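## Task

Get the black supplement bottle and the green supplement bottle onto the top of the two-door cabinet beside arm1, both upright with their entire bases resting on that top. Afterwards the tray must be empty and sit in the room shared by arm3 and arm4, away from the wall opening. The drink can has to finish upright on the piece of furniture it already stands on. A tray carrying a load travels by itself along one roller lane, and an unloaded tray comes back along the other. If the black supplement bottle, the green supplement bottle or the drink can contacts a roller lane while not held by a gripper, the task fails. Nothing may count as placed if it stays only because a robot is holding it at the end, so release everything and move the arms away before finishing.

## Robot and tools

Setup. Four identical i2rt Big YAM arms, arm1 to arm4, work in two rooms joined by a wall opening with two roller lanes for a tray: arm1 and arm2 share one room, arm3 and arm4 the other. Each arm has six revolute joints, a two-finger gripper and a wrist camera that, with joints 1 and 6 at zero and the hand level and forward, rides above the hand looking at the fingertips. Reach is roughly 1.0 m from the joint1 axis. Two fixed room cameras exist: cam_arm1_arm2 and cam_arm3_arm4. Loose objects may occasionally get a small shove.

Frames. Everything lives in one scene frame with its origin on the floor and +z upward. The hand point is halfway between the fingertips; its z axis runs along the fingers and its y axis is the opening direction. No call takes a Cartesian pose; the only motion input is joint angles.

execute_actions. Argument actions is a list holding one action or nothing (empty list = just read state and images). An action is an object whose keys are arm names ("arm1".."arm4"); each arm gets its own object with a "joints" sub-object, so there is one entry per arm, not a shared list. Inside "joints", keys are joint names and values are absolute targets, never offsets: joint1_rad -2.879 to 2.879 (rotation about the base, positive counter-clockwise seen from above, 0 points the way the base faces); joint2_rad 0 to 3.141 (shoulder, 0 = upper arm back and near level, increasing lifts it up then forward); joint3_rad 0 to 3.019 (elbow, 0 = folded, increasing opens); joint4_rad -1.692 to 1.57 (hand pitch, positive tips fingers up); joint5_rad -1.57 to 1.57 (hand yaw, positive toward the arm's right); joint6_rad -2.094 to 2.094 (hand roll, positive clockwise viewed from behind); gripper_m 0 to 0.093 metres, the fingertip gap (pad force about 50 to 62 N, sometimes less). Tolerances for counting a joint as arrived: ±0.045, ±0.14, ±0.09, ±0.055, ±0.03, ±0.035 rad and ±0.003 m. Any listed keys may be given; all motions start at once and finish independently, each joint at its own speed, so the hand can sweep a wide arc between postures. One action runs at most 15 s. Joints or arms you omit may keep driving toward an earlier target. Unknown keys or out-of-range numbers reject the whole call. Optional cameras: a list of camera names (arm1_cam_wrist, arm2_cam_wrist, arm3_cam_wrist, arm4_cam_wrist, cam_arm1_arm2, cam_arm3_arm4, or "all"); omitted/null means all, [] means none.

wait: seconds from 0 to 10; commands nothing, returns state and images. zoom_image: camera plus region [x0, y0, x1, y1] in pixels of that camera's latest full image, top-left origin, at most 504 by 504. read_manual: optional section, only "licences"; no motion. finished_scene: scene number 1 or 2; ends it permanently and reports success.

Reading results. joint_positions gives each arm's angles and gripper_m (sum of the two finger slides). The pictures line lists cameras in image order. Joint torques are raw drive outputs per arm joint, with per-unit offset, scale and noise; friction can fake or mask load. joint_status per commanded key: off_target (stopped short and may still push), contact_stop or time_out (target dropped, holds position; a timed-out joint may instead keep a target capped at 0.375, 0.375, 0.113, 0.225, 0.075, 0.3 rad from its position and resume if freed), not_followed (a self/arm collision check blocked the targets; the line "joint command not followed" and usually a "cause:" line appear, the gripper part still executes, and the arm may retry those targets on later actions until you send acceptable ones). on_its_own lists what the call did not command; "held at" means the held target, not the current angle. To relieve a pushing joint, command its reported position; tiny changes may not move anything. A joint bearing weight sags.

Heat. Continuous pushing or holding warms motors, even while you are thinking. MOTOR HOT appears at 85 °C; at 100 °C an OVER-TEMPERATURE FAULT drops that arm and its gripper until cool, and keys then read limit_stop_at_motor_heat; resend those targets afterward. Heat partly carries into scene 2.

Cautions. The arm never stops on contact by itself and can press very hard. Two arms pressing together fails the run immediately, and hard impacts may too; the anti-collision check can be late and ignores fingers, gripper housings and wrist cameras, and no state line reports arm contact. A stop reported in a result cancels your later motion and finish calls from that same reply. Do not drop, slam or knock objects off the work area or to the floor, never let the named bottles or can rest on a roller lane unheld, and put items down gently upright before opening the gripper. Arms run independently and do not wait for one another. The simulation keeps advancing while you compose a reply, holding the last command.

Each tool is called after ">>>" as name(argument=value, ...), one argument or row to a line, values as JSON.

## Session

>>> execute_actions(
  actions=[],
)

Scene clock: 0.00 s.
Joint torques (N m, as the arm reports them, + toward a larger angle): no reading
arm1.joint_positions: joint1_rad=-0.603 joint2_rad=+0.545 joint3_rad=+1.730 joint4_rad=-1.473 joint5_rad=-0.179 joint6_rad=+0.150 gripper_m=+0.094
arm1.joint_status: not commanded
arm1.hand: x=-1.1225 y=-0.4897 z=+1.5566 quat_wxyz=(-0.461, +0.379, -0.705, -0.384) (m; scene frame)
arm2.joint_positions: joint1_rad=+0.856 joint2_rad=+0.515 joint3_rad=+1.622 joint4_rad=-1.557 joint5_rad=-0.216 joint6_rad=+0.348 gripper_m=+0.094
arm2.joint_status: not commanded
arm2.hand: x=-1.7192 y=+0.2389 z=+1.5325 quat_wxyz=(-0.389, +0.252, -0.806, -0.367) (m; scene frame)
arm3.joint_positions: joint1_rad=+0.260 joint2_rad=+0.397 joint3_rad=+1.523 joint4_rad=-1.261 joint5_rad=+0.009 joint6_rad=-0.172 gripper_m=+0.094
arm3.joint_status: not commanded
arm3.hand: x=+1.1043 y=-0.5000 z=+1.5379 quat_wxyz=(-0.439, +0.643, -0.391, -0.491) (m; scene frame)
arm4.joint_positions: joint1_rad=-0.545 joint2_rad=+0.487 joint3_rad=+1.616 joint4_rad=-1.569 joint5_rad=-0.236 joint6_rad=+0.362 gripper_m=+0.094
arm4.joint_status: not commanded
arm4.hand: x=+1.6718 y=+0.1429 z=+1.5014 quat_wxyz=(+0.036, +0.778, -0.319, -0.540) (m; scene frame)
pictures: arm1_cam_wrist, arm2_cam_wrist, arm3_cam_wrist, arm4_cam_wrist, cam_arm1_arm2, cam_arm3_arm4
Images, in order (width x height): arm1_cam_wrist 504x504, arm2_cam_wrist 504x504, arm3_cam_wrist 504x504, arm4_cam_wrist 504x504, cam_arm1_arm2 504x504, cam_arm3_arm4 504x504.

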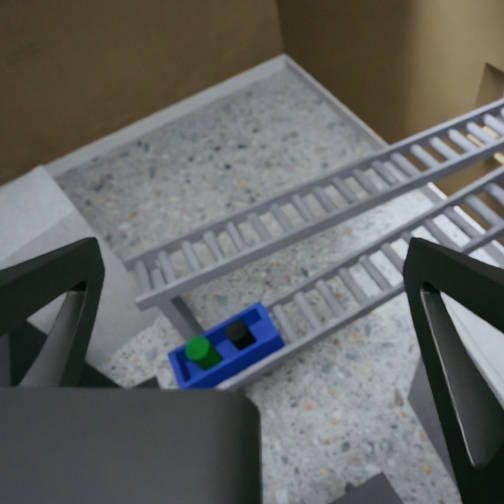

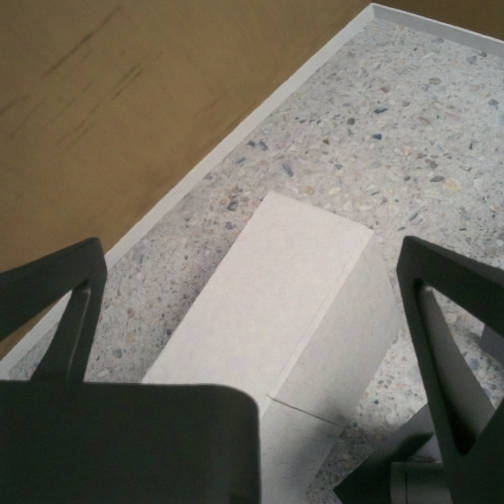

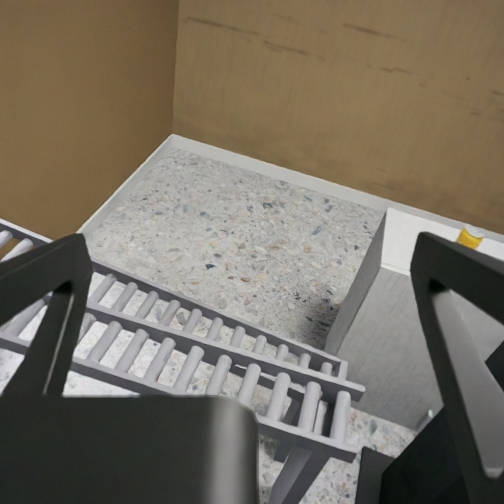

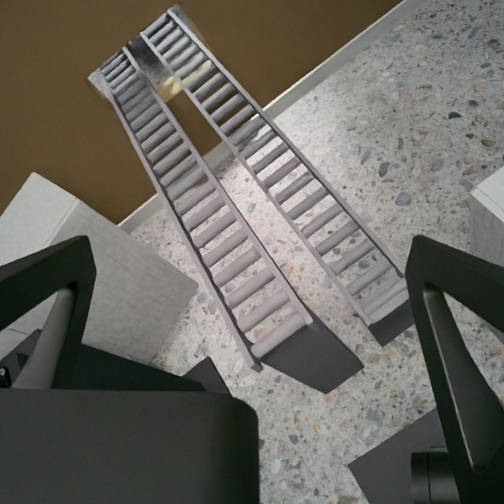

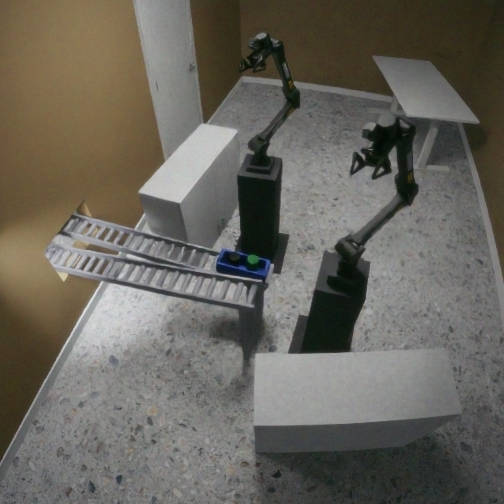

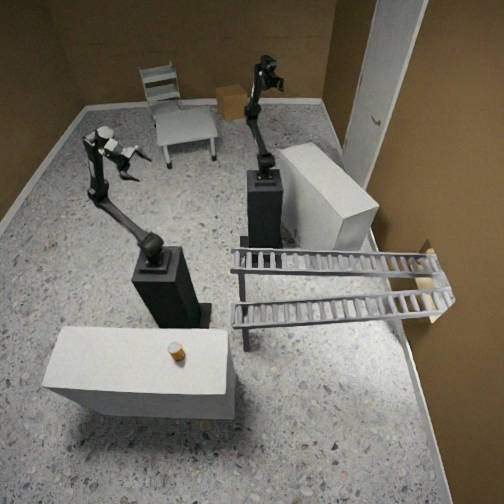

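>>> execute_actions(
  actions=[
    {"arm1":{"joints":{"joint1_rad":0.033,"joint2_rad":2.22,"joint3_rad":1.855,"joint4_rad":-1.165,"joint5_rad":0,"joint6_rad":0.067,"gripper_m":0.09}},"arm2":{"joints":{"joint1_rad":0.036,"joint2_rad":0.6,"joint3_rad":1.3,"joint4_rad":-1.5,"joint5_rad":0,"joint6_rad":0}}},
  ],
  cameras=["arm1_cam_wrist","arm2_cam_wrist","cam_arm1_arm2"],
)

Scene clock: 73.23 s.
Joint torques (N m, as the arm reports them, + toward a larger angle): arm1=[  0.61 -20.71  11.46   0.53  -0.02  -0.09] | arm2=[-0.18  2.78  8.97  2.24 -0.03 -0.17] | arm3=[ 0.03  7.12  5.54  2.33 -0.06  0.  ] | arm4=[-1.29  5.59  6.25  1.68 -0.14 -0.08]
arm1.joint_positions: joint1_rad=+0.037 joint2_rad=+2.228 joint3_rad=+1.824 joint4_rad=-1.164 joint5_rad=+0.000 joint6_rad=+0.077 gripper_m=+0.090
arm1.joint_status: all done
arm1.hand: x=-1.2029 y=+0.0570 z=+0.8787 quat_wxyz=(-0.001, +0.705, -0.709, +0.000) (m; scene frame)
arm2.joint_positions: joint1_rad=+0.047 joint2_rad=+0.601 joint3_rad=+1.285 joint4_rad=-1.515 joint5_rad=-0.002 joint6_rad=+0.015 gripper_m=+0.094
arm2.joint_status: all done
arm2.hand: x=-1.5615 y=+0.1324 z=+1.3801 quat_wxyz=(-0.360, -0.001, -0.933, -0.006) (m; scene frame)
arm3.joint_positions: joint1_rad=+0.260 joint2_rad=+0.397 joint3_rad=+1.523 joint4_rad=-1.261 joint5_rad=+0.009 joint6_rad=-0.172 gripper_m=+0.094
arm3.joint_status: not commanded
arm3.hand: x=+1.1043 y=-0.5000 z=+1.5379 quat_wxyz=(-0.439, +0.643, -0.391, -0.491) (m; scene frame)
arm4.joint_positions: joint1_rad=-0.545 joint2_rad=+0.487 joint3_rad=+1.616 joint4_rad=-1.569 joint5_rad=-0.236 joint6_rad=+0.362 gripper_m=+0.094
arm4.joint_status: not commanded
arm4.hand: x=+1.6718 y=+0.1429 z=+1.5014 quat_wxyz=(+0.036, +0.778, -0.319, -0.540) (m; scene frame)
pictures: arm1_cam_wrist, arm2_cam_wrist, cam_arm1_arm2
Images, in order (width x height): arm1_cam_wrist 504x504, arm2_cam_wrist 504x504, cam_arm1_arm2 504x504.

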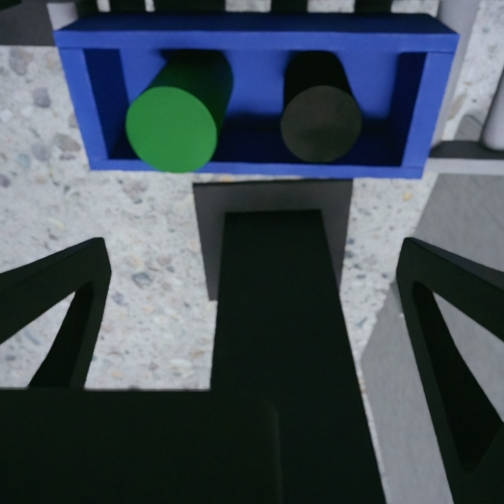

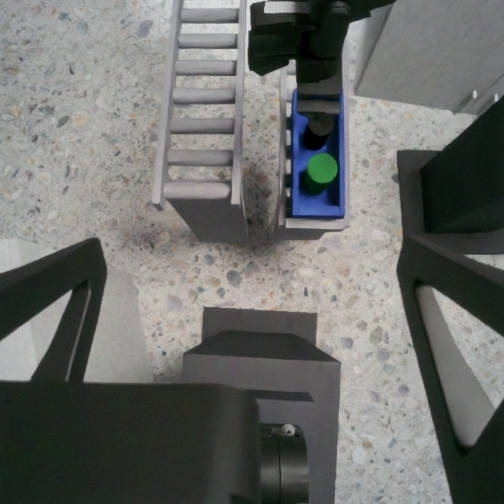

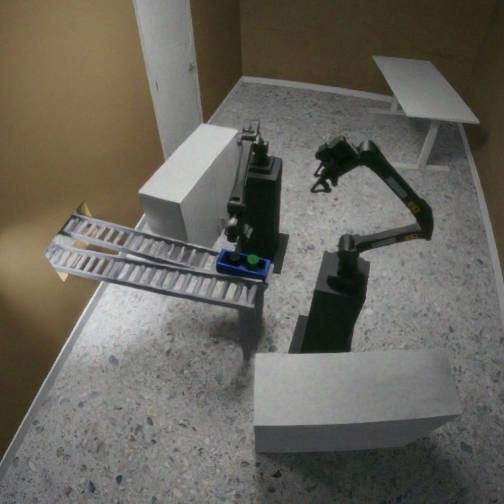

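>>> execute_actions(
  actions=[
    {"arm1":{"joints":{"joint1_rad":-0.046,"joint2_rad":2.355,"joint3_rad":1.585,"joint4_rad":-0.775,"joint6_rad":-0.008}},"arm2":{"joints":{"joint1_rad":-0.49,"joint3_rad":1.6,"joint4_rad":-1.05}}},
  ],
  cameras=["arm1_cam_wrist","arm2_cam_wrist","cam_arm1_arm2"],
)

Scene clock: 128.77 s.
Joint torques (N m, as the arm reports them, + toward a larger angle): arm1=[  1.67 -21.05   8.85   0.92  -0.02  -0.1 ] | arm2=[-0.2   5.88  7.01  2.87 -0.05 -0.15] | arm3=[-0.44  6.07  5.36  2.41 -0.02  0.02] | arm4=[-1.39  5.62  6.3   1.74 -0.13 -0.07]
arm1.joint_positions: joint1_rad=-0.053 joint2_rad=+2.384 joint3_rad=+1.555 joint4_rad=-0.785 joint5_rad=+0.000 joint6_rad=+0.003 gripper_m=+0.090
arm1.joint_status: all done
arm1.hand: x=-1.1446 y=-0.0094 z=+0.7004 quat_wxyz=(+0.016, +0.699, -0.714, +0.016) (m; scene frame)
arm2.joint_positions: joint1_rad=-0.479 joint2_rad=+0.594 joint3_rad=+1.588 joint4_rad=-1.072 joint5_rad=-0.002 joint6_rad=+0.015 gripper_m=+0.094
arm2.joint_status: all done
arm2.hand: x=-1.5969 y=+0.0319 z=+1.6196 quat_wxyz=(-0.657, -0.191, -0.710, +0.168) (m; scene frame)
arm3.joint_positions: joint1_rad=+0.260 joint2_rad=+0.397 joint3_rad=+1.523 joint4_rad=-1.261 joint5_rad=+0.009 joint6_rad=-0.172 gripper_m=+0.094
arm3.joint_status: not commanded
arm3.hand: x=+1.1043 y=-0.5000 z=+1.5379 quat_wxyz=(-0.439, +0.643, -0.391, -0.491) (m; scene frame)
arm4.joint_positions: joint1_rad=-0.545 joint2_rad=+0.487 joint3_rad=+1.616 joint4_rad=-1.569 joint5_rad=-0.236 joint6_rad=+0.362 gripper_m=+0.094
arm4.joint_status: not commanded
arm4.hand: x=+1.6718 y=+0.1429 z=+1.5014 quat_wxyz=(+0.036, +0.778, -0.319, -0.540) (m; scene frame)
pictures: arm1_cam_wrist, arm2_cam_wrist, cam_arm1_arm2
Images, in order (width x height): arm1_cam_wrist 504x504, arm2_cam_wrist 504x504, cam_arm1_arm2 504x504.

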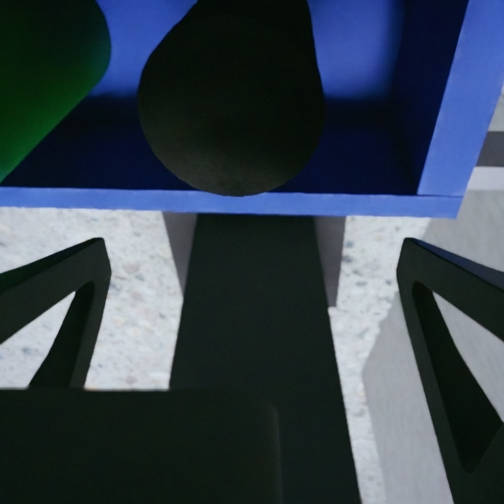

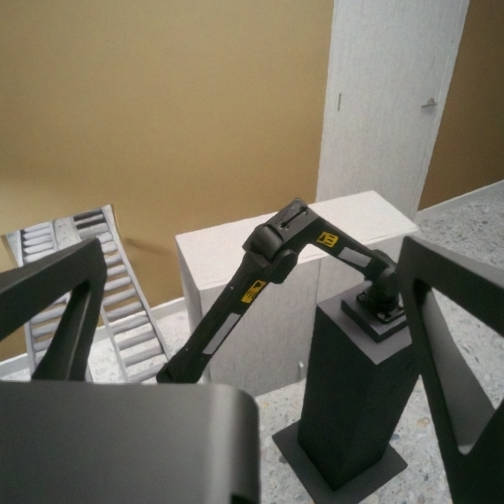

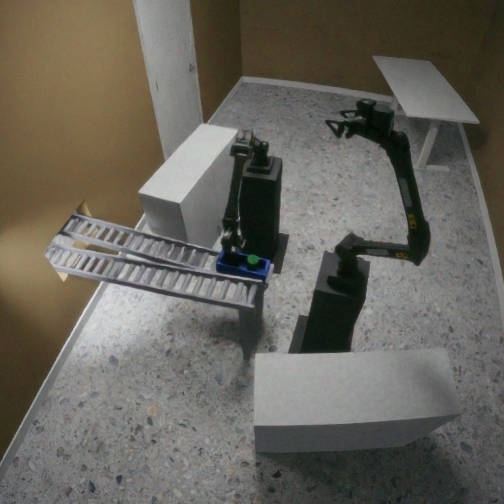

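>>> execute_actions(
  actions=[
    {"arm1":{"joints":{"joint1_rad":-0.036,"joint2_rad":2.555,"joint3_rad":1.725,"joint4_rad":-0.678}}},
  ],
  cameras=["arm1_cam_wrist"],
)

Scene clock: 182.63 s.
Joint torques (N m, as the arm reports them, + toward a larger angle): arm1=[  1.76 -20.94   7.36   0.8   -0.02  -0.1 ] | arm2=[-0.18  5.85  7.09  2.87 -0.05 -0.15] | arm3=[-0.82  6.31  5.47  2.31 -0.06  0.  ] | arm4=[-1.64  5.63  6.26  1.78 -0.13 -0.08]
arm1.joint_positions: joint1_rad=-0.044 joint2_rad=+2.569 joint3_rad=+1.710 joint4_rad=-0.682 joint5_rad=+0.000 joint6_rad=+0.002 gripper_m=+0.090
arm1.joint_status: all done
arm1.hand: x=-1.1496 y=+0.0336 z=+0.6297 quat_wxyz=(-0.011, +0.703, -0.711, -0.010) (m; scene frame)
arm2.joint_positions: joint1_rad=-0.479 joint2_rad=+0.594 joint3_rad=+1.588 joint4_rad=-1.072 joint5_rad=-0.002 joint6_rad=+0.015 gripper_m=+0.094
arm2.joint_status: not commanded
arm2.hand: x=-1.5969 y=+0.0319 z=+1.6196 quat_wxyz=(-0.657, -0.191, -0.710, +0.168) (m; scene frame)
arm3.joint_positions: joint1_rad=+0.260 joint2_rad=+0.397 joint3_rad=+1.523 joint4_rad=-1.261 joint5_rad=+0.009 joint6_rad=-0.172 gripper_m=+0.094
arm3.joint_status: not commanded
arm3.hand: x=+1.1043 y=-0.5000 z=+1.5379 quat_wxyz=(-0.439, +0.643, -0.391, -0.491) (m; scene frame)
arm4.joint_positions: joint1_rad=-0.545 joint2_rad=+0.487 joint3_rad=+1.616 joint4_rad=-1.569 joint5_rad=-0.236 joint6_rad=+0.362 gripper_m=+0.094
arm4.joint_status: not commanded
arm4.hand: x=+1.6718 y=+0.1429 z=+1.5014 quat_wxyz=(+0.036, +0.778, -0.319, -0.540) (m; scene frame)
pictures: arm1_cam_wrist
Images, in order (width x height): arm1_cam_wrist 504x504.

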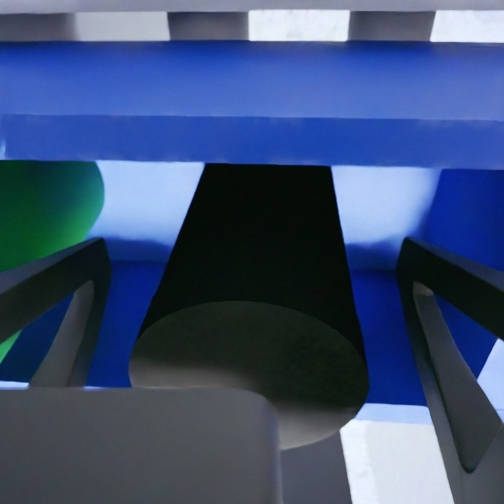

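>>> execute_actions(
  actions=[
    {"arm1":{"joints":{"joint3_rad":1.688,"joint4_rad":-0.712}}},
  ],
  cameras=["arm1_cam_wrist"],
)

Scene clock: 197.07 s.
Joint torques (N m, as the arm reports them, + toward a larger angle): arm1=[  1.62 -20.93   6.42   0.15  -0.04  -0.09] | arm2=[-0.22  5.88  7.04  2.87 -0.03 -0.16] | arm3=[-0.06  7.08  5.32  2.33 -0.09  0.04] | arm4=[-1.48  5.7   6.32  1.67 -0.16 -0.08]
arm1.joint_positions: joint1_rad=-0.044 joint2_rad=+2.569 joint3_rad=+1.681 joint4_rad=-0.704 joint5_rad=+0.000 joint6_rad=+0.002 gripper_m=+0.090
arm1.joint_status: all done
arm1.hand: x=-1.1497 y=+0.0121 z=+0.6225 quat_wxyz=(+0.008, +0.703, -0.711, +0.008) (m; scene frame)
arm2.joint_positions: joint1_rad=-0.479 joint2_rad=+0.594 joint3_rad=+1.588 joint4_rad=-1.072 joint5_rad=-0.002 joint6_rad=+0.015 gripper_m=+0.094
arm2.joint_status: not commanded
arm2.hand: x=-1.5969 y=+0.0319 z=+1.6196 quat_wxyz=(-0.657, -0.191, -0.710, +0.168) (m; scene frame)
arm3.joint_positions: joint1_rad=+0.260 joint2_rad=+0.397 joint3_rad=+1.523 joint4_rad=-1.261 joint5_rad=+0.009 joint6_rad=-0.172 gripper_m=+0.094
arm3.joint_status: not commanded
arm3.hand: x=+1.1043 y=-0.5000 z=+1.5379 quat_wxyz=(-0.439, +0.643, -0.391, -0.491) (m; scene frame)
arm4.joint_positions: joint1_rad=-0.545 joint2_rad=+0.487 joint3_rad=+1.616 joint4_rad=-1.569 joint5_rad=-0.236 joint6_rad=+0.362 gripper_m=+0.094
arm4.joint_status: not commanded
arm4.hand: x=+1.6718 y=+0.1429 z=+1.5014 quat_wxyz=(+0.036, +0.778, -0.319, -0.540) (m; scene frame)
pictures: arm1_cam_wrist
Images, in order (width x height): arm1_cam_wrist 504x504.

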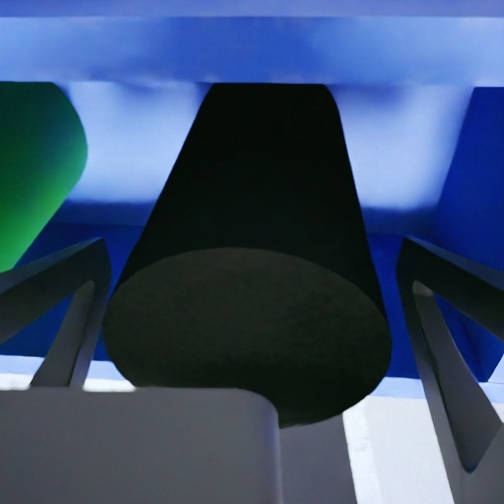

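>>> execute_actions(
  actions=[
    {"arm1":{"joints":{"gripper_m":0.048}}},
  ],
  cameras=["arm1_cam_wrist"],
)

Scene clock: 208.70 s.
Joint torques (N m, as the arm reports them, + toward a larger angle): arm1=[  1.8  -20.83   6.37   0.13  -0.02  -0.09] | arm2=[-0.1   5.85  7.09  2.86 -0.04 -0.16] | arm3=[-0.89  6.88  5.2   2.45 -0.07  0.01] | arm4=[-1.37  5.77  6.34  1.69 -0.14 -0.06]
arm1.joint_positions: joint1_rad=-0.044 joint2_rad=+2.569 joint3_rad=+1.681 joint4_rad=-0.704 joint5_rad=+0.000 joint6_rad=+0.002 gripper_m=+0.058
arm1.joint_status: gripper_m off_target (ended at +0.058, target +0.048)
arm1.hand: x=-1.1500 y=+0.0121 z=+0.6225 quat_wxyz=(+0.008, +0.703, -0.711, +0.008) (m; scene frame)
arm2.joint_positions: joint1_rad=-0.479 joint2_rad=+0.594 joint3_rad=+1.588 joint4_rad=-1.072 joint5_rad=-0.002 joint6_rad=+0.015 gripper_m=+0.094
arm2.joint_status: not commanded
arm2.hand: x=-1.5969 y=+0.0319 z=+1.6196 quat_wxyz=(-0.657, -0.191, -0.710, +0.168) (m; scene frame)
arm3.joint_positions: joint1_rad=+0.260 joint2_rad=+0.397 joint3_rad=+1.523 joint4_rad=-1.261 joint5_rad=+0.009 joint6_rad=-0.172 gripper_m=+0.094
arm3.joint_status: not commanded
arm3.hand: x=+1.1043 y=-0.5000 z=+1.5379 quat_wxyz=(-0.439, +0.643, -0.391, -0.491) (m; scene frame)
arm4.joint_positions: joint1_rad=-0.545 joint2_rad=+0.487 joint3_rad=+1.616 joint4_rad=-1.569 joint5_rad=-0.236 joint6_rad=+0.362 gripper_m=+0.094
arm4.joint_status: not commanded
arm4.hand: x=+1.6718 y=+0.1429 z=+1.5014 quat_wxyz=(+0.036, +0.778, -0.319, -0.540) (m; scene frame)
pictures: arm1_cam_wrist
Images, in order (width x height): arm1_cam_wrist 504x504.

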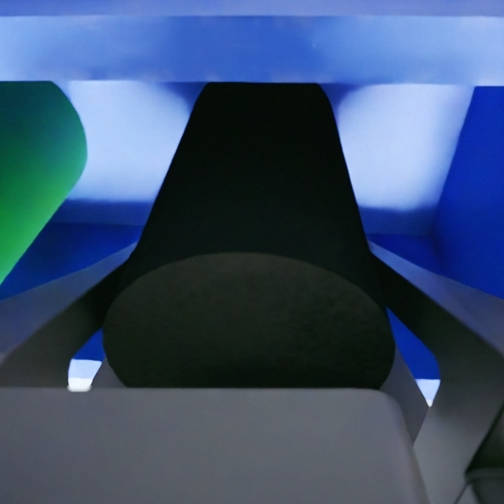

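>>> execute_actions(
  actions=[
    {"arm1":{"joints":{"joint2_rad":2.42,"joint4_rad":-0.79}}},
  ],
  cameras=["arm1_cam_wrist"],
)

>>> execute_actions(
  actions=[
    {"arm1":{"joints":{"joint2_rad":2.04,"joint3_rad":1.62,"joint4_rad":-1.13}}},
  ],
  cameras=["arm1_cam_wrist"],
)

Scene clock: 229.17 s.
Joint torques (N m, as the arm reports them, + toward a larger angle): arm1=[  1.88 -21.22   8.5    0.36  -0.03  -0.1 ] | arm2=[ 0.01  5.81  7.06  2.85 -0.03 -0.16] | arm3=[-0.08  6.76  5.53  2.3  -0.05  0.  ] | arm4=[-1.39  5.66  6.27  1.68 -0.14 -0.06]
arm1.joint_positions: joint1_rad=-0.044 joint2_rad=+2.437 joint3_rad=+1.668 joint4_rad=-0.785 joint5_rad=+0.000 joint6_rad=+0.002 gripper_m=+0.058
arm1.joint_status: all done
arm1.hand: x=-1.1498 y=+0.0327 z=+0.6987 quat_wxyz=(-0.006, +0.703, -0.711, -0.005) (m; scene frame)
arm2.joint_positions: joint1_rad=-0.479 joint2_rad=+0.594 joint3_rad=+1.588 joint4_rad=-1.072 joint5_rad=-0.002 joint6_rad=+0.015 gripper_m=+0.094
arm2.joint_status: not commanded
arm2.hand: x=-1.5969 y=+0.0319 z=+1.6196 quat_wxyz=(-0.657, -0.191, -0.710, +0.168) (m; scene frame)
arm3.joint_positions: joint1_rad=+0.260 joint2_rad=+0.397 joint3_rad=+1.523 joint4_rad=-1.261 joint5_rad=+0.009 joint6_rad=-0.172 gripper_m=+0.094
arm3.joint_status: not commanded
arm3.hand: x=+1.1043 y=-0.5000 z=+1.5379 quat_wxyz=(-0.439, +0.643, -0.391, -0.491) (m; scene frame)
arm4.joint_positions: joint1_rad=-0.545 joint2_rad=+0.487 joint3_rad=+1.616 joint4_rad=-1.569 joint5_rad=-0.236 joint6_rad=+0.362 gripper_m=+0.094
arm4.joint_status: not commanded
arm4.hand: x=+1.6718 y=+0.1429 z=+1.5014 quat_wxyz=(+0.036, +0.778, -0.319, -0.540) (m; scene frame)
pictures: arm1_cam_wrist
Images, in order (width x height): arm1_cam_wrist 504x504.

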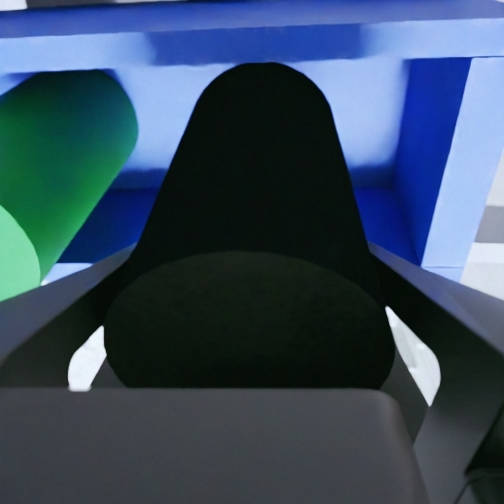

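Scene clock: 230.60 s.
Joint torques (N m, as the arm reports them, + toward a larger angle): arm1=[  1.62 -18.78  10.07   0.11  -0.03  -0.08] | arm2=[-0.24  5.87  7.07  2.88 -0.04 -0.17] | arm3=[-0.25  6.86  5.36  2.33  0.01 -0.01] | arm4=[-1.24  5.68  6.32  1.67 -0.12 -0.08]
arm1.joint_positions: joint1_rad=-0.044 joint2_rad=+2.047 joint3_rad=+1.603 joint4_rad=-1.121 joint5_rad=+0.000 joint6_rad=+0.002 gripper_m=+0.058
arm1.joint_status: all done
arm1.hand: x=-1.1502 y=+0.0022 z=+0.9120 quat_wxyz=(-0.002, +0.703, -0.711, -0.001) (m; scene frame)
arm2.joint_positions: joint1_rad=-0.479 joint2_rad=+0.594 joint3_rad=+1.588 joint4_rad=-1.072 joint5_rad=-0.002 joint6_rad=+0.015 gripper_m=+0.094
arm2.joint_status: not commanded
arm2.hand: x=-1.5969 y=+0.0319 z=+1.6196 quat_wxyz=(-0.657, -0.191, -0.710, +0.168) (m; scene frame)
arm3.joint_positions: joint1_rad=+0.260 joint2_rad=+0.397 joint3_rad=+1.523 joint4_rad=-1.261 joint5_rad=+0.009 joint6_rad=-0.172 gripper_m=+0.094
arm3.joint_status: not commanded
arm3.hand: x=+1.1043 y=-0.5000 z=+1.5379 quat_wxyz=(-0.439, +0.643, -0.391, -0.491) (m; scene frame)
arm4.joint_positions: joint1_rad=-0.545 joint2_rad=+0.487 joint3_rad=+1.616 joint4_rad=-1.569 joint5_rad=-0.236 joint6_rad=+0.362 gripper_m=+0.094
arm4.joint_status: not commanded
arm4.hand: x=+1.6718 y=+0.1429 z=+1.5014 quat_wxyz=(+0.036, +0.778, -0.319, -0.540) (m; scene frame)
pictures: arm1_cam_wrist
Images, in order (width x height): arm1_cam_wrist 504x504.

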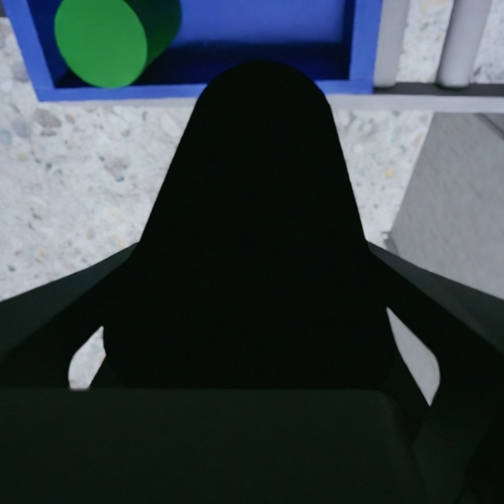

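>>> execute_actions(
  actions=[
    {"arm1":{"joints":{"joint1_rad":-1.75,"joint2_rad":2.10,"joint3_rad":1.575,"joint4_rad":-1.018}}},
  ],
  cameras=["arm1_cam_wrist","arm2_cam_wrist","cam_arm1_arm2"],
)

Scene clock: 244.77 s.
Joint torques (N m, as the arm reports them, + toward a larger angle): arm1=[  1.7  -19.7    8.95   0.45  -0.08  -0.06] | arm2=[-0.29  5.87  7.06  2.86 -0.04 -0.16] | arm3=[-0.46  6.99  5.45  2.3  -0.01 -0.03] | arm4=[-1.42  5.83  6.31  1.66 -0.13 -0.07]
arm1.joint_positions: joint1_rad=-1.758 joint2_rad=+2.119 joint3_rad=+1.565 joint4_rad=-1.014 joint5_rad=+0.002 joint6_rad=+0.000 gripper_m=+0.058
arm1.joint_status: all done
arm1.hand: x=-0.5608 y=-0.6925 z=+0.8592 quat_wxyz=(-0.002, -0.076, -0.997, +0.002) (m; scene frame)
arm2.joint_positions: joint1_rad=-0.479 joint2_rad=+0.594 joint3_rad=+1.588 joint4_rad=-1.072 joint5_rad=-0.002 joint6_rad=+0.015 gripper_m=+0.094
arm2.joint_status: not commanded
arm2.hand: x=-1.5969 y=+0.0319 z=+1.6196 quat_wxyz=(-0.657, -0.191, -0.710, +0.168) (m; scene frame)
arm3.joint_positions: joint1_rad=+0.260 joint2_rad=+0.397 joint3_rad=+1.523 joint4_rad=-1.261 joint5_rad=+0.009 joint6_rad=-0.172 gripper_m=+0.094
arm3.joint_status: not commanded
arm3.hand: x=+1.1043 y=-0.5000 z=+1.5379 quat_wxyz=(-0.439, +0.643, -0.391, -0.491) (m; scene frame)
arm4.joint_positions: joint1_rad=-0.545 joint2_rad=+0.487 joint3_rad=+1.616 joint4_rad=-1.569 joint5_rad=-0.236 joint6_rad=+0.362 gripper_m=+0.094
arm4.joint_status: not commanded
arm4.hand: x=+1.6718 y=+0.1429 z=+1.5014 quat_wxyz=(+0.036, +0.778, -0.319, -0.540) (m; scene frame)
pictures: arm1_cam_wrist, arm2_cam_wrist, cam_arm1_arm2
Images, in order (width x height): arm1_cam_wrist 504x504, arm2_cam_wrist 504x504, cam_arm1_arm2 504x504.

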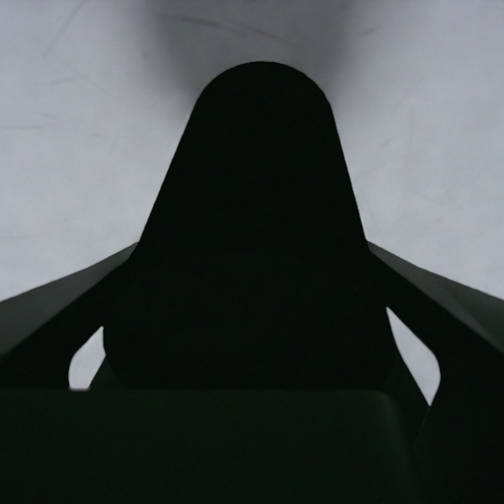

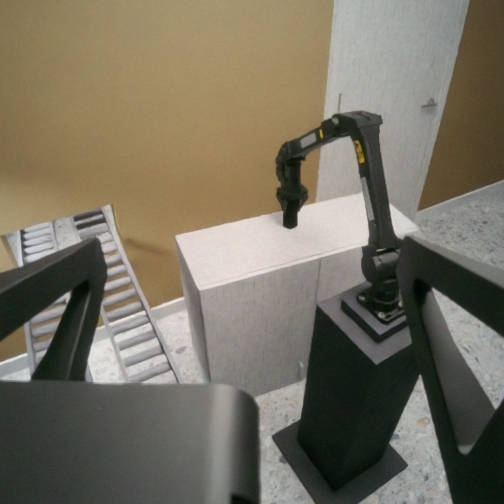

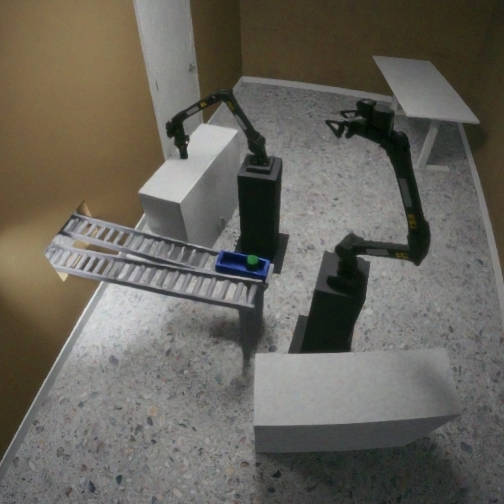

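>>> execute_actions(
  actions=[
    {"arm1":{"joints":{"joint2_rad":2.16,"joint3_rad":1.556,"joint4_rad":-0.955}}},
  ],
  cameras=["arm1_cam_wrist"],
)

Scene clock: 251.57 s.
Joint torques (N m, as the arm reports them, + toward a larger angle): arm1=[  1.66 -15.88   8.32   1.85  -0.02  -0.06] | arm2=[-0.27  5.81  7.08  2.85 -0.04 -0.15] | arm3=[-0.11  6.66  5.57  2.24 -0.08 -0.01] | arm4=[-1.33  5.86  6.28  1.61 -0.13 -0.09]
arm1.joint_positions: joint1_rad=-1.758 joint2_rad=+2.126 joint3_rad=+1.552 joint4_rad=-0.981 joint5_rad=+0.001 joint6_rad=-0.001 gripper_m=+0.058
arm1.joint_status: all done
arm1.hand: x=-0.5595 y=-0.6922 z=+0.8507 quat_wxyz=(-0.008, -0.076, -0.997, +0.002) (m; scene frame)
arm2.joint_positions: joint1_rad=-0.479 joint2_rad=+0.594 joint3_rad=+1.588 joint4_rad=-1.072 joint5_rad=-0.002 joint6_rad=+0.015 gripper_m=+0.094
arm2.joint_status: not commanded
arm2.hand: x=-1.5969 y=+0.0319 z=+1.6196 quat_wxyz=(-0.657, -0.191, -0.710, +0.168) (m; scene frame)
arm3.joint_positions: joint1_rad=+0.260 joint2_rad=+0.397 joint3_rad=+1.523 joint4_rad=-1.261 joint5_rad=+0.009 joint6_rad=-0.172 gripper_m=+0.094
arm3.joint_status: not commanded
arm3.hand: x=+1.1043 y=-0.5000 z=+1.5379 quat_wxyz=(-0.439, +0.643, -0.391, -0.491) (m; scene frame)
arm4.joint_positions: joint1_rad=-0.545 joint2_rad=+0.487 joint3_rad=+1.616 joint4_rad=-1.569 joint5_rad=-0.236 joint6_rad=+0.362 gripper_m=+0.094
arm4.joint_status: not commanded
arm4.hand: x=+1.6718 y=+0.1429 z=+1.5014 quat_wxyz=(+0.036, +0.778, -0.319, -0.540) (m; scene frame)
pictures: arm1_cam_wrist
Images, in order (width x height): arm1_cam_wrist 504x504.

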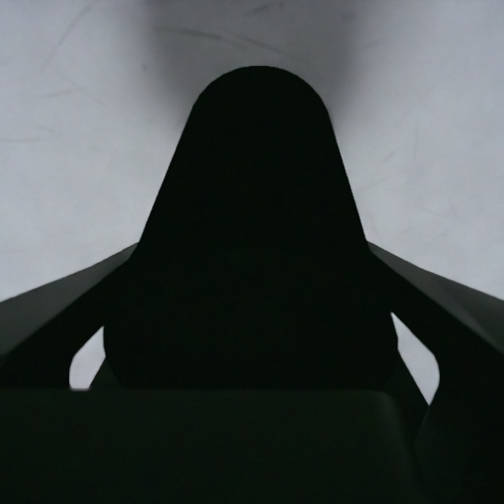

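>>> execute_actions(
  actions=[
    {"arm1":{"joints":{"joint2_rad":2.126,"joint3_rad":1.56,"joint4_rad":-0.981,"gripper_m":0.093}}},
  ],
  cameras=["arm1_cam_wrist"],
)

>>> execute_actions(
  actions=[
    {"arm1":{"joints":{"joint2_rad":1.975,"joint3_rad":1.66,"joint4_rad":-1.228}}},
  ],
  cameras=["arm1_cam_wrist"],
)

Scene clock: 283.70 s.
Joint torques (N m, as the arm reports them, + toward a larger angle): arm1=[  1.66 -18.39   8.85   0.66  -0.01  -0.07] | arm2=[-0.27  5.85  7.05  2.88 -0.04 -0.16] | arm3=[-0.15  6.8   5.53  2.2  -0.06 -0.02] | arm4=[-1.29  5.84  6.26  1.67 -0.14 -0.09]
arm1.joint_positions: joint1_rad=-1.758 joint2_rad=+2.126 joint3_rad=+1.550 joint4_rad=-0.981 joint5_rad=+0.001 joint6_rad=-0.001 gripper_m=+0.093
arm1.joint_status: all done
arm1.hand: x=-0.5605 y=-0.6921 z=+0.8500 quat_wxyz=(-0.007, -0.076, -0.997, +0.002) (m; scene frame)
arm2.joint_positions: joint1_rad=-0.479 joint2_rad=+0.594 joint3_rad=+1.588 joint4_rad=-1.072 joint5_rad=-0.002 joint6_rad=+0.015 gripper_m=+0.094
arm2.joint_status: not commanded
arm2.hand: x=-1.5969 y=+0.0319 z=+1.6196 quat_wxyz=(-0.657, -0.191, -0.710, +0.168) (m; scene frame)
arm3.joint_positions: joint1_rad=+0.260 joint2_rad=+0.397 joint3_rad=+1.523 joint4_rad=-1.261 joint5_rad=+0.009 joint6_rad=-0.172 gripper_m=+0.094
arm3.joint_status: not commanded
arm3.hand: x=+1.1043 y=-0.5000 z=+1.5379 quat_wxyz=(-0.439, +0.643, -0.391, -0.491) (m; scene frame)
arm4.joint_positions: joint1_rad=-0.545 joint2_rad=+0.487 joint3_rad=+1.616 joint4_rad=-1.569 joint5_rad=-0.236 joint6_rad=+0.362 gripper_m=+0.094
arm4.joint_status: not commanded
arm4.hand: x=+1.6718 y=+0.1429 z=+1.5014 quat_wxyz=(+0.036, +0.778, -0.319, -0.540) (m; scene frame)
pictures: arm1_cam_wrist
Images, in order (width x height): arm1_cam_wrist 504x504.

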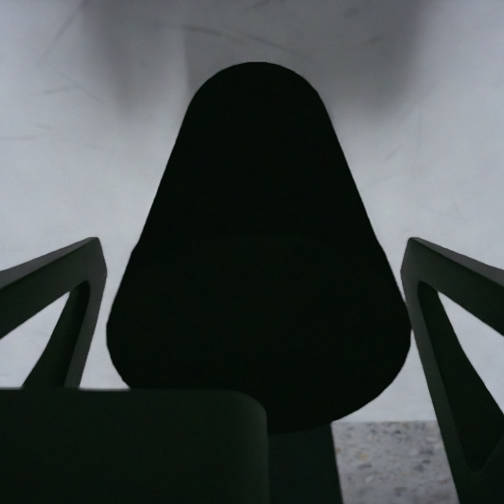

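Scene clock: 284.77 s.
Joint torques (N m, as the arm reports them, + toward a larger angle): arm1=[  1.76 -16.85  11.51   0.18  -0.03  -0.06] | arm2=[-0.25  5.88  7.07  2.89 -0.03 -0.16] | arm3=[-0.49  6.45  5.49  2.35 -0.08 -0.03] | arm4=[-1.26  5.64  6.33  1.67 -0.12 -0.08]
arm1.joint_positions: joint1_rad=-1.758 joint2_rad=+1.968 joint3_rad=+1.631 joint4_rad=-1.219 joint5_rad=+0.001 joint6_rad=-0.001 gripper_m=+0.093
arm1.joint_status: all done
arm1.hand: x=-0.5680 y=-0.6907 z=+0.9692 quat_wxyz=(-0.008, -0.076, -0.997, +0.002) (m; scene frame)
arm2.joint_positions: joint1_rad=-0.479 joint2_rad=+0.594 joint3_rad=+1.588 joint4_rad=-1.072 joint5_rad=-0.002 joint6_rad=+0.015 gripper_m=+0.094
arm2.joint_status: not commanded
arm2.hand: x=-1.5969 y=+0.0319 z=+1.6196 quat_wxyz=(-0.657, -0.191, -0.710, +0.168) (m; scene frame)
arm3.joint_positions: joint1_rad=+0.260 joint2_rad=+0.397 joint3_rad=+1.523 joint4_rad=-1.261 joint5_rad=+0.009 joint6_rad=-0.172 gripper_m=+0.094
arm3.joint_status: not commanded
arm3.hand: x=+1.1043 y=-0.5000 z=+1.5379 quat_wxyz=(-0.439, +0.643, -0.391, -0.491) (m; scene frame)
arm4.joint_positions: joint1_rad=-0.545 joint2_rad=+0.487 joint3_rad=+1.616 joint4_rad=-1.569 joint5_rad=-0.236 joint6_rad=+0.362 gripper_m=+0.094
arm4.joint_status: not commanded
arm4.hand: x=+1.6718 y=+0.1429 z=+1.5014 quat_wxyz=(+0.036, +0.778, -0.319, -0.540) (m; scene frame)
pictures: arm1_cam_wrist
Images, in order (width x height): arm1_cam_wrist 504x504.

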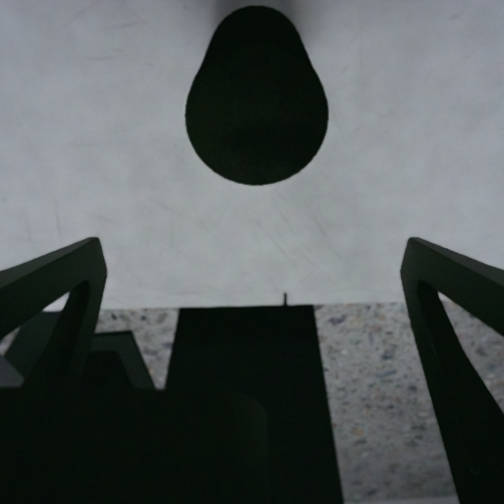

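>>> execute_actions(
  actions=[
    {"arm1":{"joints":{"joint1_rad":0.128,"joint6_rad":0.178}}},
  ],
  cameras=[],
)

>>> execute_actions(
  actions=[
    {"arm1":{"joints":{"joint2_rad":2.395,"joint3_rad":1.69,"joint4_rad":-0.81}}},
  ],
  cameras=["arm1_cam_wrist","cam_arm1_arm2"],
)

Scene clock: 297.80 s.
Joint torques (N m, as the arm reports them, + toward a larger angle): arm1=[  0.24 -17.5   11.46   0.12   0.03   0.14] | arm2=[-0.21  5.83  7.06  2.89 -0.04 -0.16] | arm3=[-0.19  7.21  5.55  2.05 -0.06 -0.01] | arm4=[-1.42  5.67  6.29  1.63 -0.13 -0.08]
arm1.joint_positions: joint1_rad=+0.136 joint2_rad=+1.973 joint3_rad=+1.631 joint4_rad=-1.219 joint5_rad=-0.001 joint6_rad=+0.167 gripper_m=+0.093
arm1.joint_status: all done
arm1.hand: x=-1.2570 y=-0.0135 z=+0.9645 quat_wxyz=(-0.002, +0.708, -0.706, -0.004) (m; scene frame)
arm2.joint_positions: joint1_rad=-0.479 joint2_rad=+0.594 joint3_rad=+1.588 joint4_rad=-1.072 joint5_rad=-0.002 joint6_rad=+0.015 gripper_m=+0.094
arm2.joint_status: not commanded
arm2.hand: x=-1.5969 y=+0.0319 z=+1.6196 quat_wxyz=(-0.657, -0.191, -0.710, +0.168) (m; scene frame)
arm3.joint_positions: joint1_rad=+0.260 joint2_rad=+0.397 joint3_rad=+1.523 joint4_rad=-1.261 joint5_rad=+0.009 joint6_rad=-0.172 gripper_m=+0.094
arm3.joint_status: not commanded
arm3.hand: x=+1.1043 y=-0.5000 z=+1.5379 quat_wxyz=(-0.439, +0.643, -0.391, -0.491) (m; scene frame)
arm4.joint_positions: joint1_rad=-0.545 joint2_rad=+0.487 joint3_rad=+1.616 joint4_rad=-1.569 joint5_rad=-0.236 joint6_rad=+0.362 gripper_m=+0.094
arm4.joint_status: not commanded
arm4.hand: x=+1.6718 y=+0.1429 z=+1.5014 quat_wxyz=(+0.036, +0.778, -0.319, -0.540) (m; scene frame)
pictures: none
No camera images: the call's "cameras" was empty. Leave "cameras" out to get every camera's image.

Scene clock: 299.20 s.
Joint torques (N m, as the arm reports them, + toward a larger angle): arm1=[  0.37 -21.88   9.33   1.05   0.06   0.15] | arm2=[-0.07  5.9   7.08  2.85 -0.04 -0.16] | arm3=[-0.5   6.72  5.53  2.38 -0.06  0.  ] | arm4=[-1.38  5.69  6.3   1.69 -0.13 -0.07]
arm1.joint_positions: joint1_rad=+0.136 joint2_rad=+2.425 joint3_rad=+1.661 joint4_rad=-0.820 joint5_rad=-0.001 joint6_rad=+0.168 gripper_m=+0.093
arm1.joint_status: all done
arm1.hand: x=-1.2618 y=+0.0150 z=+0.7041 quat_wxyz=(+0.005, +0.708, -0.706, +0.006) (m; scene frame)
arm2.joint_positions: joint1_rad=-0.479 joint2_rad=+0.594 joint3_rad=+1.588 joint4_rad=-1.072 joint5_rad=-0.002 joint6_rad=+0.015 gripper_m=+0.094
arm2.joint_status: not commanded
arm2.hand: x=-1.5969 y=+0.0319 z=+1.6196 quat_wxyz=(-0.657, -0.191, -0.710, +0.168) (m; scene frame)
arm3.joint_positions: joint1_rad=+0.260 joint2_rad=+0.397 joint3_rad=+1.523 joint4_rad=-1.261 joint5_rad=+0.009 joint6_rad=-0.172 gripper_m=+0.094
arm3.joint_status: not commanded
arm3.hand: x=+1.1043 y=-0.5000 z=+1.5379 quat_wxyz=(-0.439, +0.643, -0.391, -0.491) (m; scene frame)
arm4.joint_positions: joint1_rad=-0.545 joint2_rad=+0.487 joint3_rad=+1.616 joint4_rad=-1.569 joint5_rad=-0.236 joint6_rad=+0.362 gripper_m=+0.094
arm4.joint_status: not commanded
arm4.hand: x=+1.6718 y=+0.1429 z=+1.5014 quat_wxyz=(+0.036, +0.778, -0.319, -0.540) (m; scene frame)
pictures: arm1_cam_wrist, cam_arm1_arm2
Images, in order (width x height): arm1_cam_wrist 504x504, cam_arm1_arm2 504x504.

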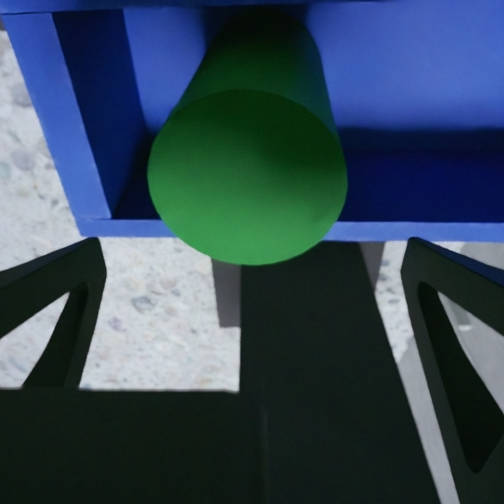

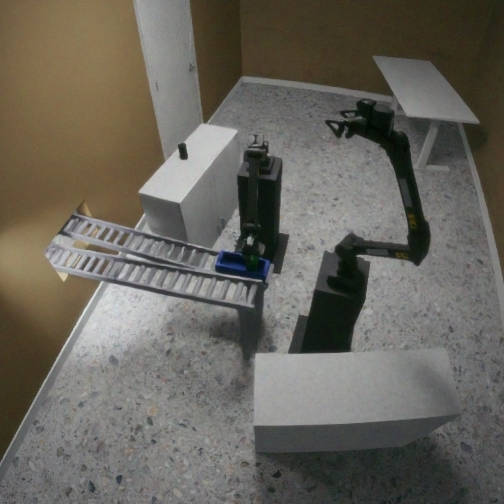

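>>> execute_actions(
  actions=[
    {"arm1":{"joints":{"joint2_rad":2.555,"joint3_rad":1.736,"joint4_rad":-0.72}}},
  ],
  cameras=["arm1_cam_wrist"],
)

Scene clock: 313.13 s.
Joint torques (N m, as the arm reports them, + toward a larger angle): arm1=[  0.41 -21.4    7.43   0.91   0.05   0.14] | arm2=[-0.34  5.77  7.06  2.86 -0.05 -0.15] | arm3=[-0.05  6.25  5.09  2.15 -0.05  0.04] | arm4=[-1.48  5.71  6.28  1.74 -0.13 -0.09]
arm1.joint_positions: joint1_rad=+0.136 joint2_rad=+2.571 joint3_rad=+1.721 joint4_rad=-0.727 joint5_rad=-0.001 joint6_rad=+0.168 gripper_m=+0.093
arm1.joint_status: all done
arm1.hand: x=-1.2624 y=+0.0183 z=+0.6309 quat_wxyz=(+0.003, +0.708, -0.706, +0.003) (m; scene frame)
arm2.joint_positions: joint1_rad=-0.479 joint2_rad=+0.594 joint3_rad=+1.588 joint4_rad=-1.072 joint5_rad=-0.002 joint6_rad=+0.015 gripper_m=+0.094
arm2.joint_status: not commanded
arm2.hand: x=-1.5969 y=+0.0319 z=+1.6196 quat_wxyz=(-0.657, -0.191, -0.710, +0.168) (m; scene frame)
arm3.joint_positions: joint1_rad=+0.260 joint2_rad=+0.397 joint3_rad=+1.523 joint4_rad=-1.261 joint5_rad=+0.009 joint6_rad=-0.172 gripper_m=+0.094
arm3.joint_status: not commanded
arm3.hand: x=+1.1043 y=-0.5000 z=+1.5379 quat_wxyz=(-0.439, +0.643, -0.391, -0.491) (m; scene frame)
arm4.joint_positions: joint1_rad=-0.545 joint2_rad=+0.487 joint3_rad=+1.616 joint4_rad=-1.569 joint5_rad=-0.236 joint6_rad=+0.362 gripper_m=+0.094
arm4.joint_status: not commanded
arm4.hand: x=+1.6718 y=+0.1429 z=+1.5014 quat_wxyz=(+0.036, +0.778, -0.319, -0.540) (m; scene frame)
pictures: arm1_cam_wrist
Images, in order (width x height): arm1_cam_wrist 504x504.

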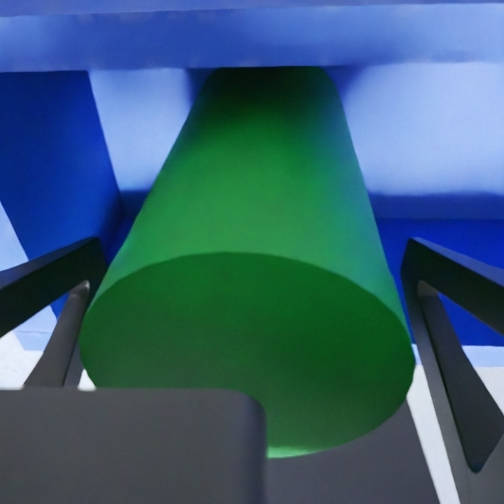

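>>> execute_actions(
  actions=[
    {"arm1":{"joints":{"gripper_m":0.054}}},
  ],
  cameras=["arm1_cam_wrist"],
)

>>> execute_actions(
  actions=[
    {"arm1":{"joints":{"joint2_rad":2.42,"joint4_rad":-0.812}}},
  ],
  cameras=["arm1_cam_wrist"],
)

Scene clock: 320.80 s.
Joint torques (N m, as the arm reports them, + toward a larger angle): arm1=[  0.55 -21.34   7.41   0.89   0.     0.13] | arm2=[-0.3   5.8   7.07  2.85 -0.03 -0.16] | arm3=[ 0.32  7.33  5.41  2.25 -0.05 -0.02] | arm4=[-1.27  5.88  6.32  1.68 -0.11 -0.08]
arm1.joint_positions: joint1_rad=+0.136 joint2_rad=+2.571 joint3_rad=+1.721 joint4_rad=-0.727 joint5_rad=+0.000 joint6_rad=+0.168 gripper_m=+0.066
arm1.joint_status: gripper_m off_target (ended at +0.066, target +0.054)
arm1.hand: x=-1.2622 y=+0.0183 z=+0.6309 quat_wxyz=(+0.002, +0.708, -0.706, +0.003) (m; scene frame)
arm2.joint_positions: joint1_rad=-0.479 joint2_rad=+0.594 joint3_rad=+1.588 joint4_rad=-1.072 joint5_rad=-0.002 joint6_rad=+0.015 gripper_m=+0.094
arm2.joint_status: not commanded
arm2.hand: x=-1.5969 y=+0.0319 z=+1.6196 quat_wxyz=(-0.657, -0.191, -0.710, +0.168) (m; scene frame)
arm3.joint_positions: joint1_rad=+0.260 joint2_rad=+0.397 joint3_rad=+1.523 joint4_rad=-1.261 joint5_rad=+0.009 joint6_rad=-0.172 gripper_m=+0.094
arm3.joint_status: not commanded
arm3.hand: x=+1.1043 y=-0.5000 z=+1.5379 quat_wxyz=(-0.439, +0.643, -0.391, -0.491) (m; scene frame)
arm4.joint_positions: joint1_rad=-0.545 joint2_rad=+0.487 joint3_rad=+1.616 joint4_rad=-1.569 joint5_rad=-0.236 joint6_rad=+0.362 gripper_m=+0.094
arm4.joint_status: not commanded
arm4.hand: x=+1.6718 y=+0.1429 z=+1.5014 quat_wxyz=(+0.036, +0.778, -0.319, -0.540) (m; scene frame)
pictures: arm1_cam_wrist
Images, in order (width x height): arm1_cam_wrist 504x504.

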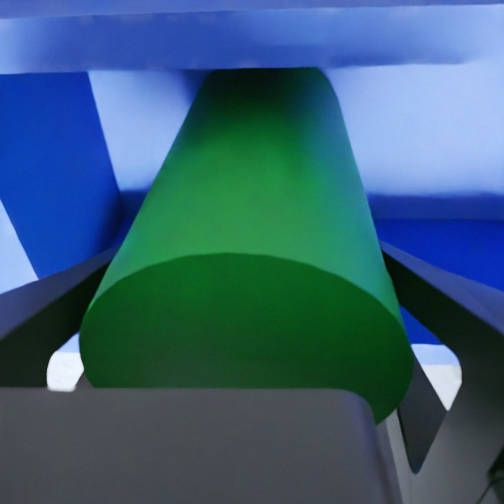

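Scene clock: 322.03 s.
Joint torques (N m, as the arm reports them, + toward a larger angle): arm1=[  0.07 -22.08   8.98   0.51   0.02   0.14] | arm2=[-0.22  5.94  7.03  2.89 -0.04 -0.17] | arm3=[-0.43  6.92  5.33  2.3  -0.05  0.  ] | arm4=[-1.51  5.71  6.32  1.67 -0.15 -0.08]
arm1.joint_positions: joint1_rad=+0.136 joint2_rad=+2.445 joint3_rad=+1.714 joint4_rad=-0.809 joint5_rad=+0.000 joint6_rad=+0.168 gripper_m=+0.066
arm1.joint_status: all done
arm1.hand: x=-1.2657 y=+0.0379 z=+0.7066 quat_wxyz=(-0.008, +0.708, -0.706, -0.012) (m; scene frame)
arm2.joint_positions: joint1_rad=-0.479 joint2_rad=+0.594 joint3_rad=+1.588 joint4_rad=-1.072 joint5_rad=-0.002 joint6_rad=+0.015 gripper_m=+0.094
arm2.joint_status: not commanded
arm2.hand: x=-1.5969 y=+0.0319 z=+1.6196 quat_wxyz=(-0.657, -0.191, -0.710, +0.168) (m; scene frame)
arm3.joint_positions: joint1_rad=+0.260 joint2_rad=+0.397 joint3_rad=+1.523 joint4_rad=-1.261 joint5_rad=+0.009 joint6_rad=-0.172 gripper_m=+0.094
arm3.joint_status: not commanded
arm3.hand: x=+1.1043 y=-0.5000 z=+1.5379 quat_wxyz=(-0.439, +0.643, -0.391, -0.491) (m; scene frame)
arm4.joint_positions: joint1_rad=-0.545 joint2_rad=+0.487 joint3_rad=+1.616 joint4_rad=-1.569 joint5_rad=-0.236 joint6_rad=+0.362 gripper_m=+0.094
arm4.joint_status: not commanded
arm4.hand: x=+1.6718 y=+0.1429 z=+1.5014 quat_wxyz=(+0.036, +0.778, -0.319, -0.540) (m; scene frame)
pictures: arm1_cam_wrist
Images, in order (width x height): arm1_cam_wrist 504x504.

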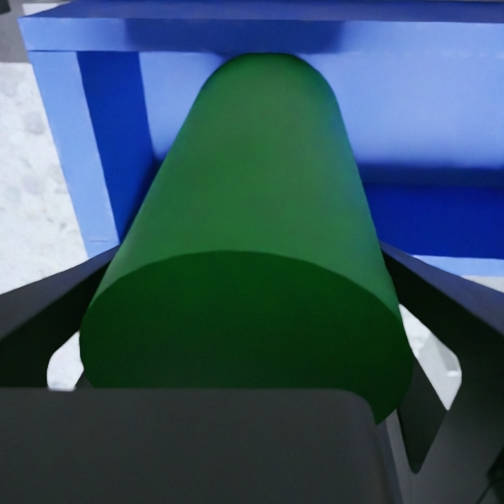

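>>> execute_actions(
  actions=[
    {"arm1":{"joints":{"joint2_rad":2.04,"joint3_rad":1.62,"joint4_rad":-1.13}}},
  ],
  cameras=[],
)

>>> execute_actions(
  actions=[
    {"arm1":{"joints":{"joint1_rad":-1.39,"joint2_rad":2.07,"joint3_rad":1.595,"joint4_rad":-1.07,"joint6_rad":-0.01}},"arm2":{"joints":{"joint1_rad":-0.058,"joint2_rad":1.2,"joint3_rad":1.43,"joint4_rad":-0.67,"joint6_rad":-0.1,"gripper_m":0.06}}},
  ],
  cameras=["arm1_cam_wrist","cam_arm1_arm2"],
)

Scene clock: 349.20 s.
Joint torques (N m, as the arm reports them, + toward a larger angle): arm1=[  0.4  -18.76  10.37   0.17   0.01   0.12] | arm2=[-0.15  5.95  7.04  2.88 -0.04 -0.16] | arm3=[-0.07  7.11  5.65  2.4  -0.07 -0.02] | arm4=[-1.59  5.69  6.29  1.72 -0.12 -0.08]
arm1.joint_positions: joint1_rad=+0.136 joint2_rad=+2.050 joint3_rad=+1.598 joint4_rad=-1.121 joint5_rad=+0.000 joint6_rad=+0.169 gripper_m=+0.065
arm1.joint_status: all done
arm1.hand: x=-1.2576 y=-0.0089 z=+0.9084 quat_wxyz=(+0.001, +0.708, -0.706, +0.002) (m; scene frame)
arm2.joint_positions: joint1_rad=-0.479 joint2_rad=+0.594 joint3_rad=+1.588 joint4_rad=-1.072 joint5_rad=-0.002 joint6_rad=+0.015 gripper_m=+0.094
arm2.joint_status: not commanded
arm2.hand: x=-1.5969 y=+0.0319 z=+1.6196 quat_wxyz=(-0.657, -0.191, -0.710, +0.168) (m; scene frame)
arm3.joint_positions: joint1_rad=+0.260 joint2_rad=+0.397 joint3_rad=+1.523 joint4_rad=-1.261 joint5_rad=+0.009 joint6_rad=-0.172 gripper_m=+0.094
arm3.joint_status: not commanded
arm3.hand: x=+1.1043 y=-0.5000 z=+1.5379 quat_wxyz=(-0.439, +0.643, -0.391, -0.491) (m; scene frame)
arm4.joint_positions: joint1_rad=-0.545 joint2_rad=+0.487 joint3_rad=+1.616 joint4_rad=-1.569 joint5_rad=-0.236 joint6_rad=+0.362 gripper_m=+0.094
arm4.joint_status: not commanded
arm4.hand: x=+1.6718 y=+0.1429 z=+1.5014 quat_wxyz=(+0.036, +0.778, -0.319, -0.540) (m; scene frame)
pictures: none
No camera images: the call's "cameras" was empty. Leave "cameras" out to get every camera's image.

Scene clock: 351.07 s.
Joint torques (N m, as the arm reports them, + toward a larger angle): arm1=[  1.94 -18.82   9.28   0.36  -0.1   -0.09] | arm2=[ 0.69 -7.83 11.93  2.7  -0.09 -0.16] | arm3=[-0.39  6.64  5.25  2.11 -0.07 -0.03] | arm4=[-1.19  5.81  6.34  1.66 -0.15 -0.07]
arm1.joint_positions: joint1_rad=-1.398 joint2_rad=+2.080 joint3_rad=+1.585 joint4_rad=-1.066 joint5_rad=+0.002 joint6_rad=+0.001 gripper_m=+0.065
arm1.joint_status: all done
arm1.hand: x=-0.5649 y=-0.4764 z=+0.8878 quat_wxyz=(-0.005, +0.103, -0.995, +0.001) (m; scene frame)
arm2.joint_positions: joint1_rad=-0.062 joint2_rad=+1.189 joint3_rad=+1.403 joint4_rad=-0.689 joint5_rad=+0.000 joint6_rad=-0.085 gripper_m=+0.060
arm2.joint_status: all done
arm2.hand: x=-1.2381 y=+0.0777 z=+1.3949 quat_wxyz=(-0.518, -0.005, -0.854, +0.047) (m; scene frame)
arm3.joint_positions: joint1_rad=+0.260 joint2_rad=+0.397 joint3_rad=+1.523 joint4_rad=-1.261 joint5_rad=+0.009 joint6_rad=-0.172 gripper_m=+0.094
arm3.joint_status: not commanded
arm3.hand: x=+1.1043 y=-0.5000 z=+1.5379 quat_wxyz=(-0.439, +0.643, -0.391, -0.491) (m; scene frame)
arm4.joint_positions: joint1_rad=-0.545 joint2_rad=+0.487 joint3_rad=+1.616 joint4_rad=-1.569 joint5_rad=-0.236 joint6_rad=+0.362 gripper_m=+0.094
arm4.joint_status: not commanded
arm4.hand: x=+1.6718 y=+0.1429 z=+1.5014 quat_wxyz=(+0.036, +0.778, -0.319, -0.540) (m; scene frame)
pictures: arm1_cam_wrist, cam_arm1_arm2
Images, in order (width x height): arm1_cam_wrist 504x504, cam_arm1_arm2 504x504.

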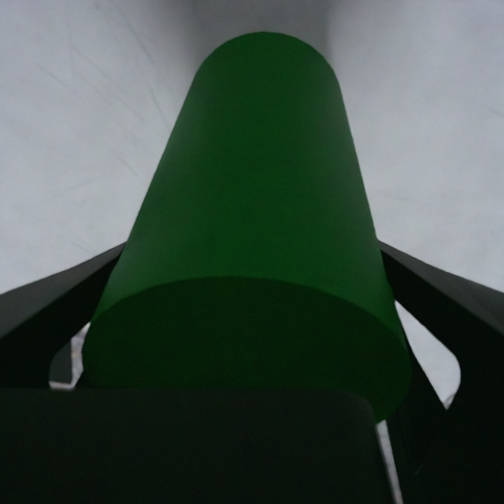

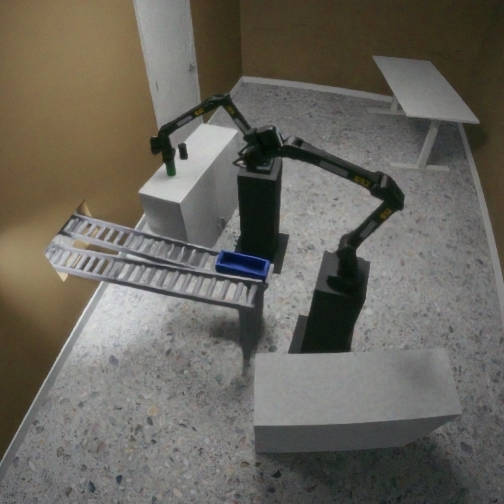

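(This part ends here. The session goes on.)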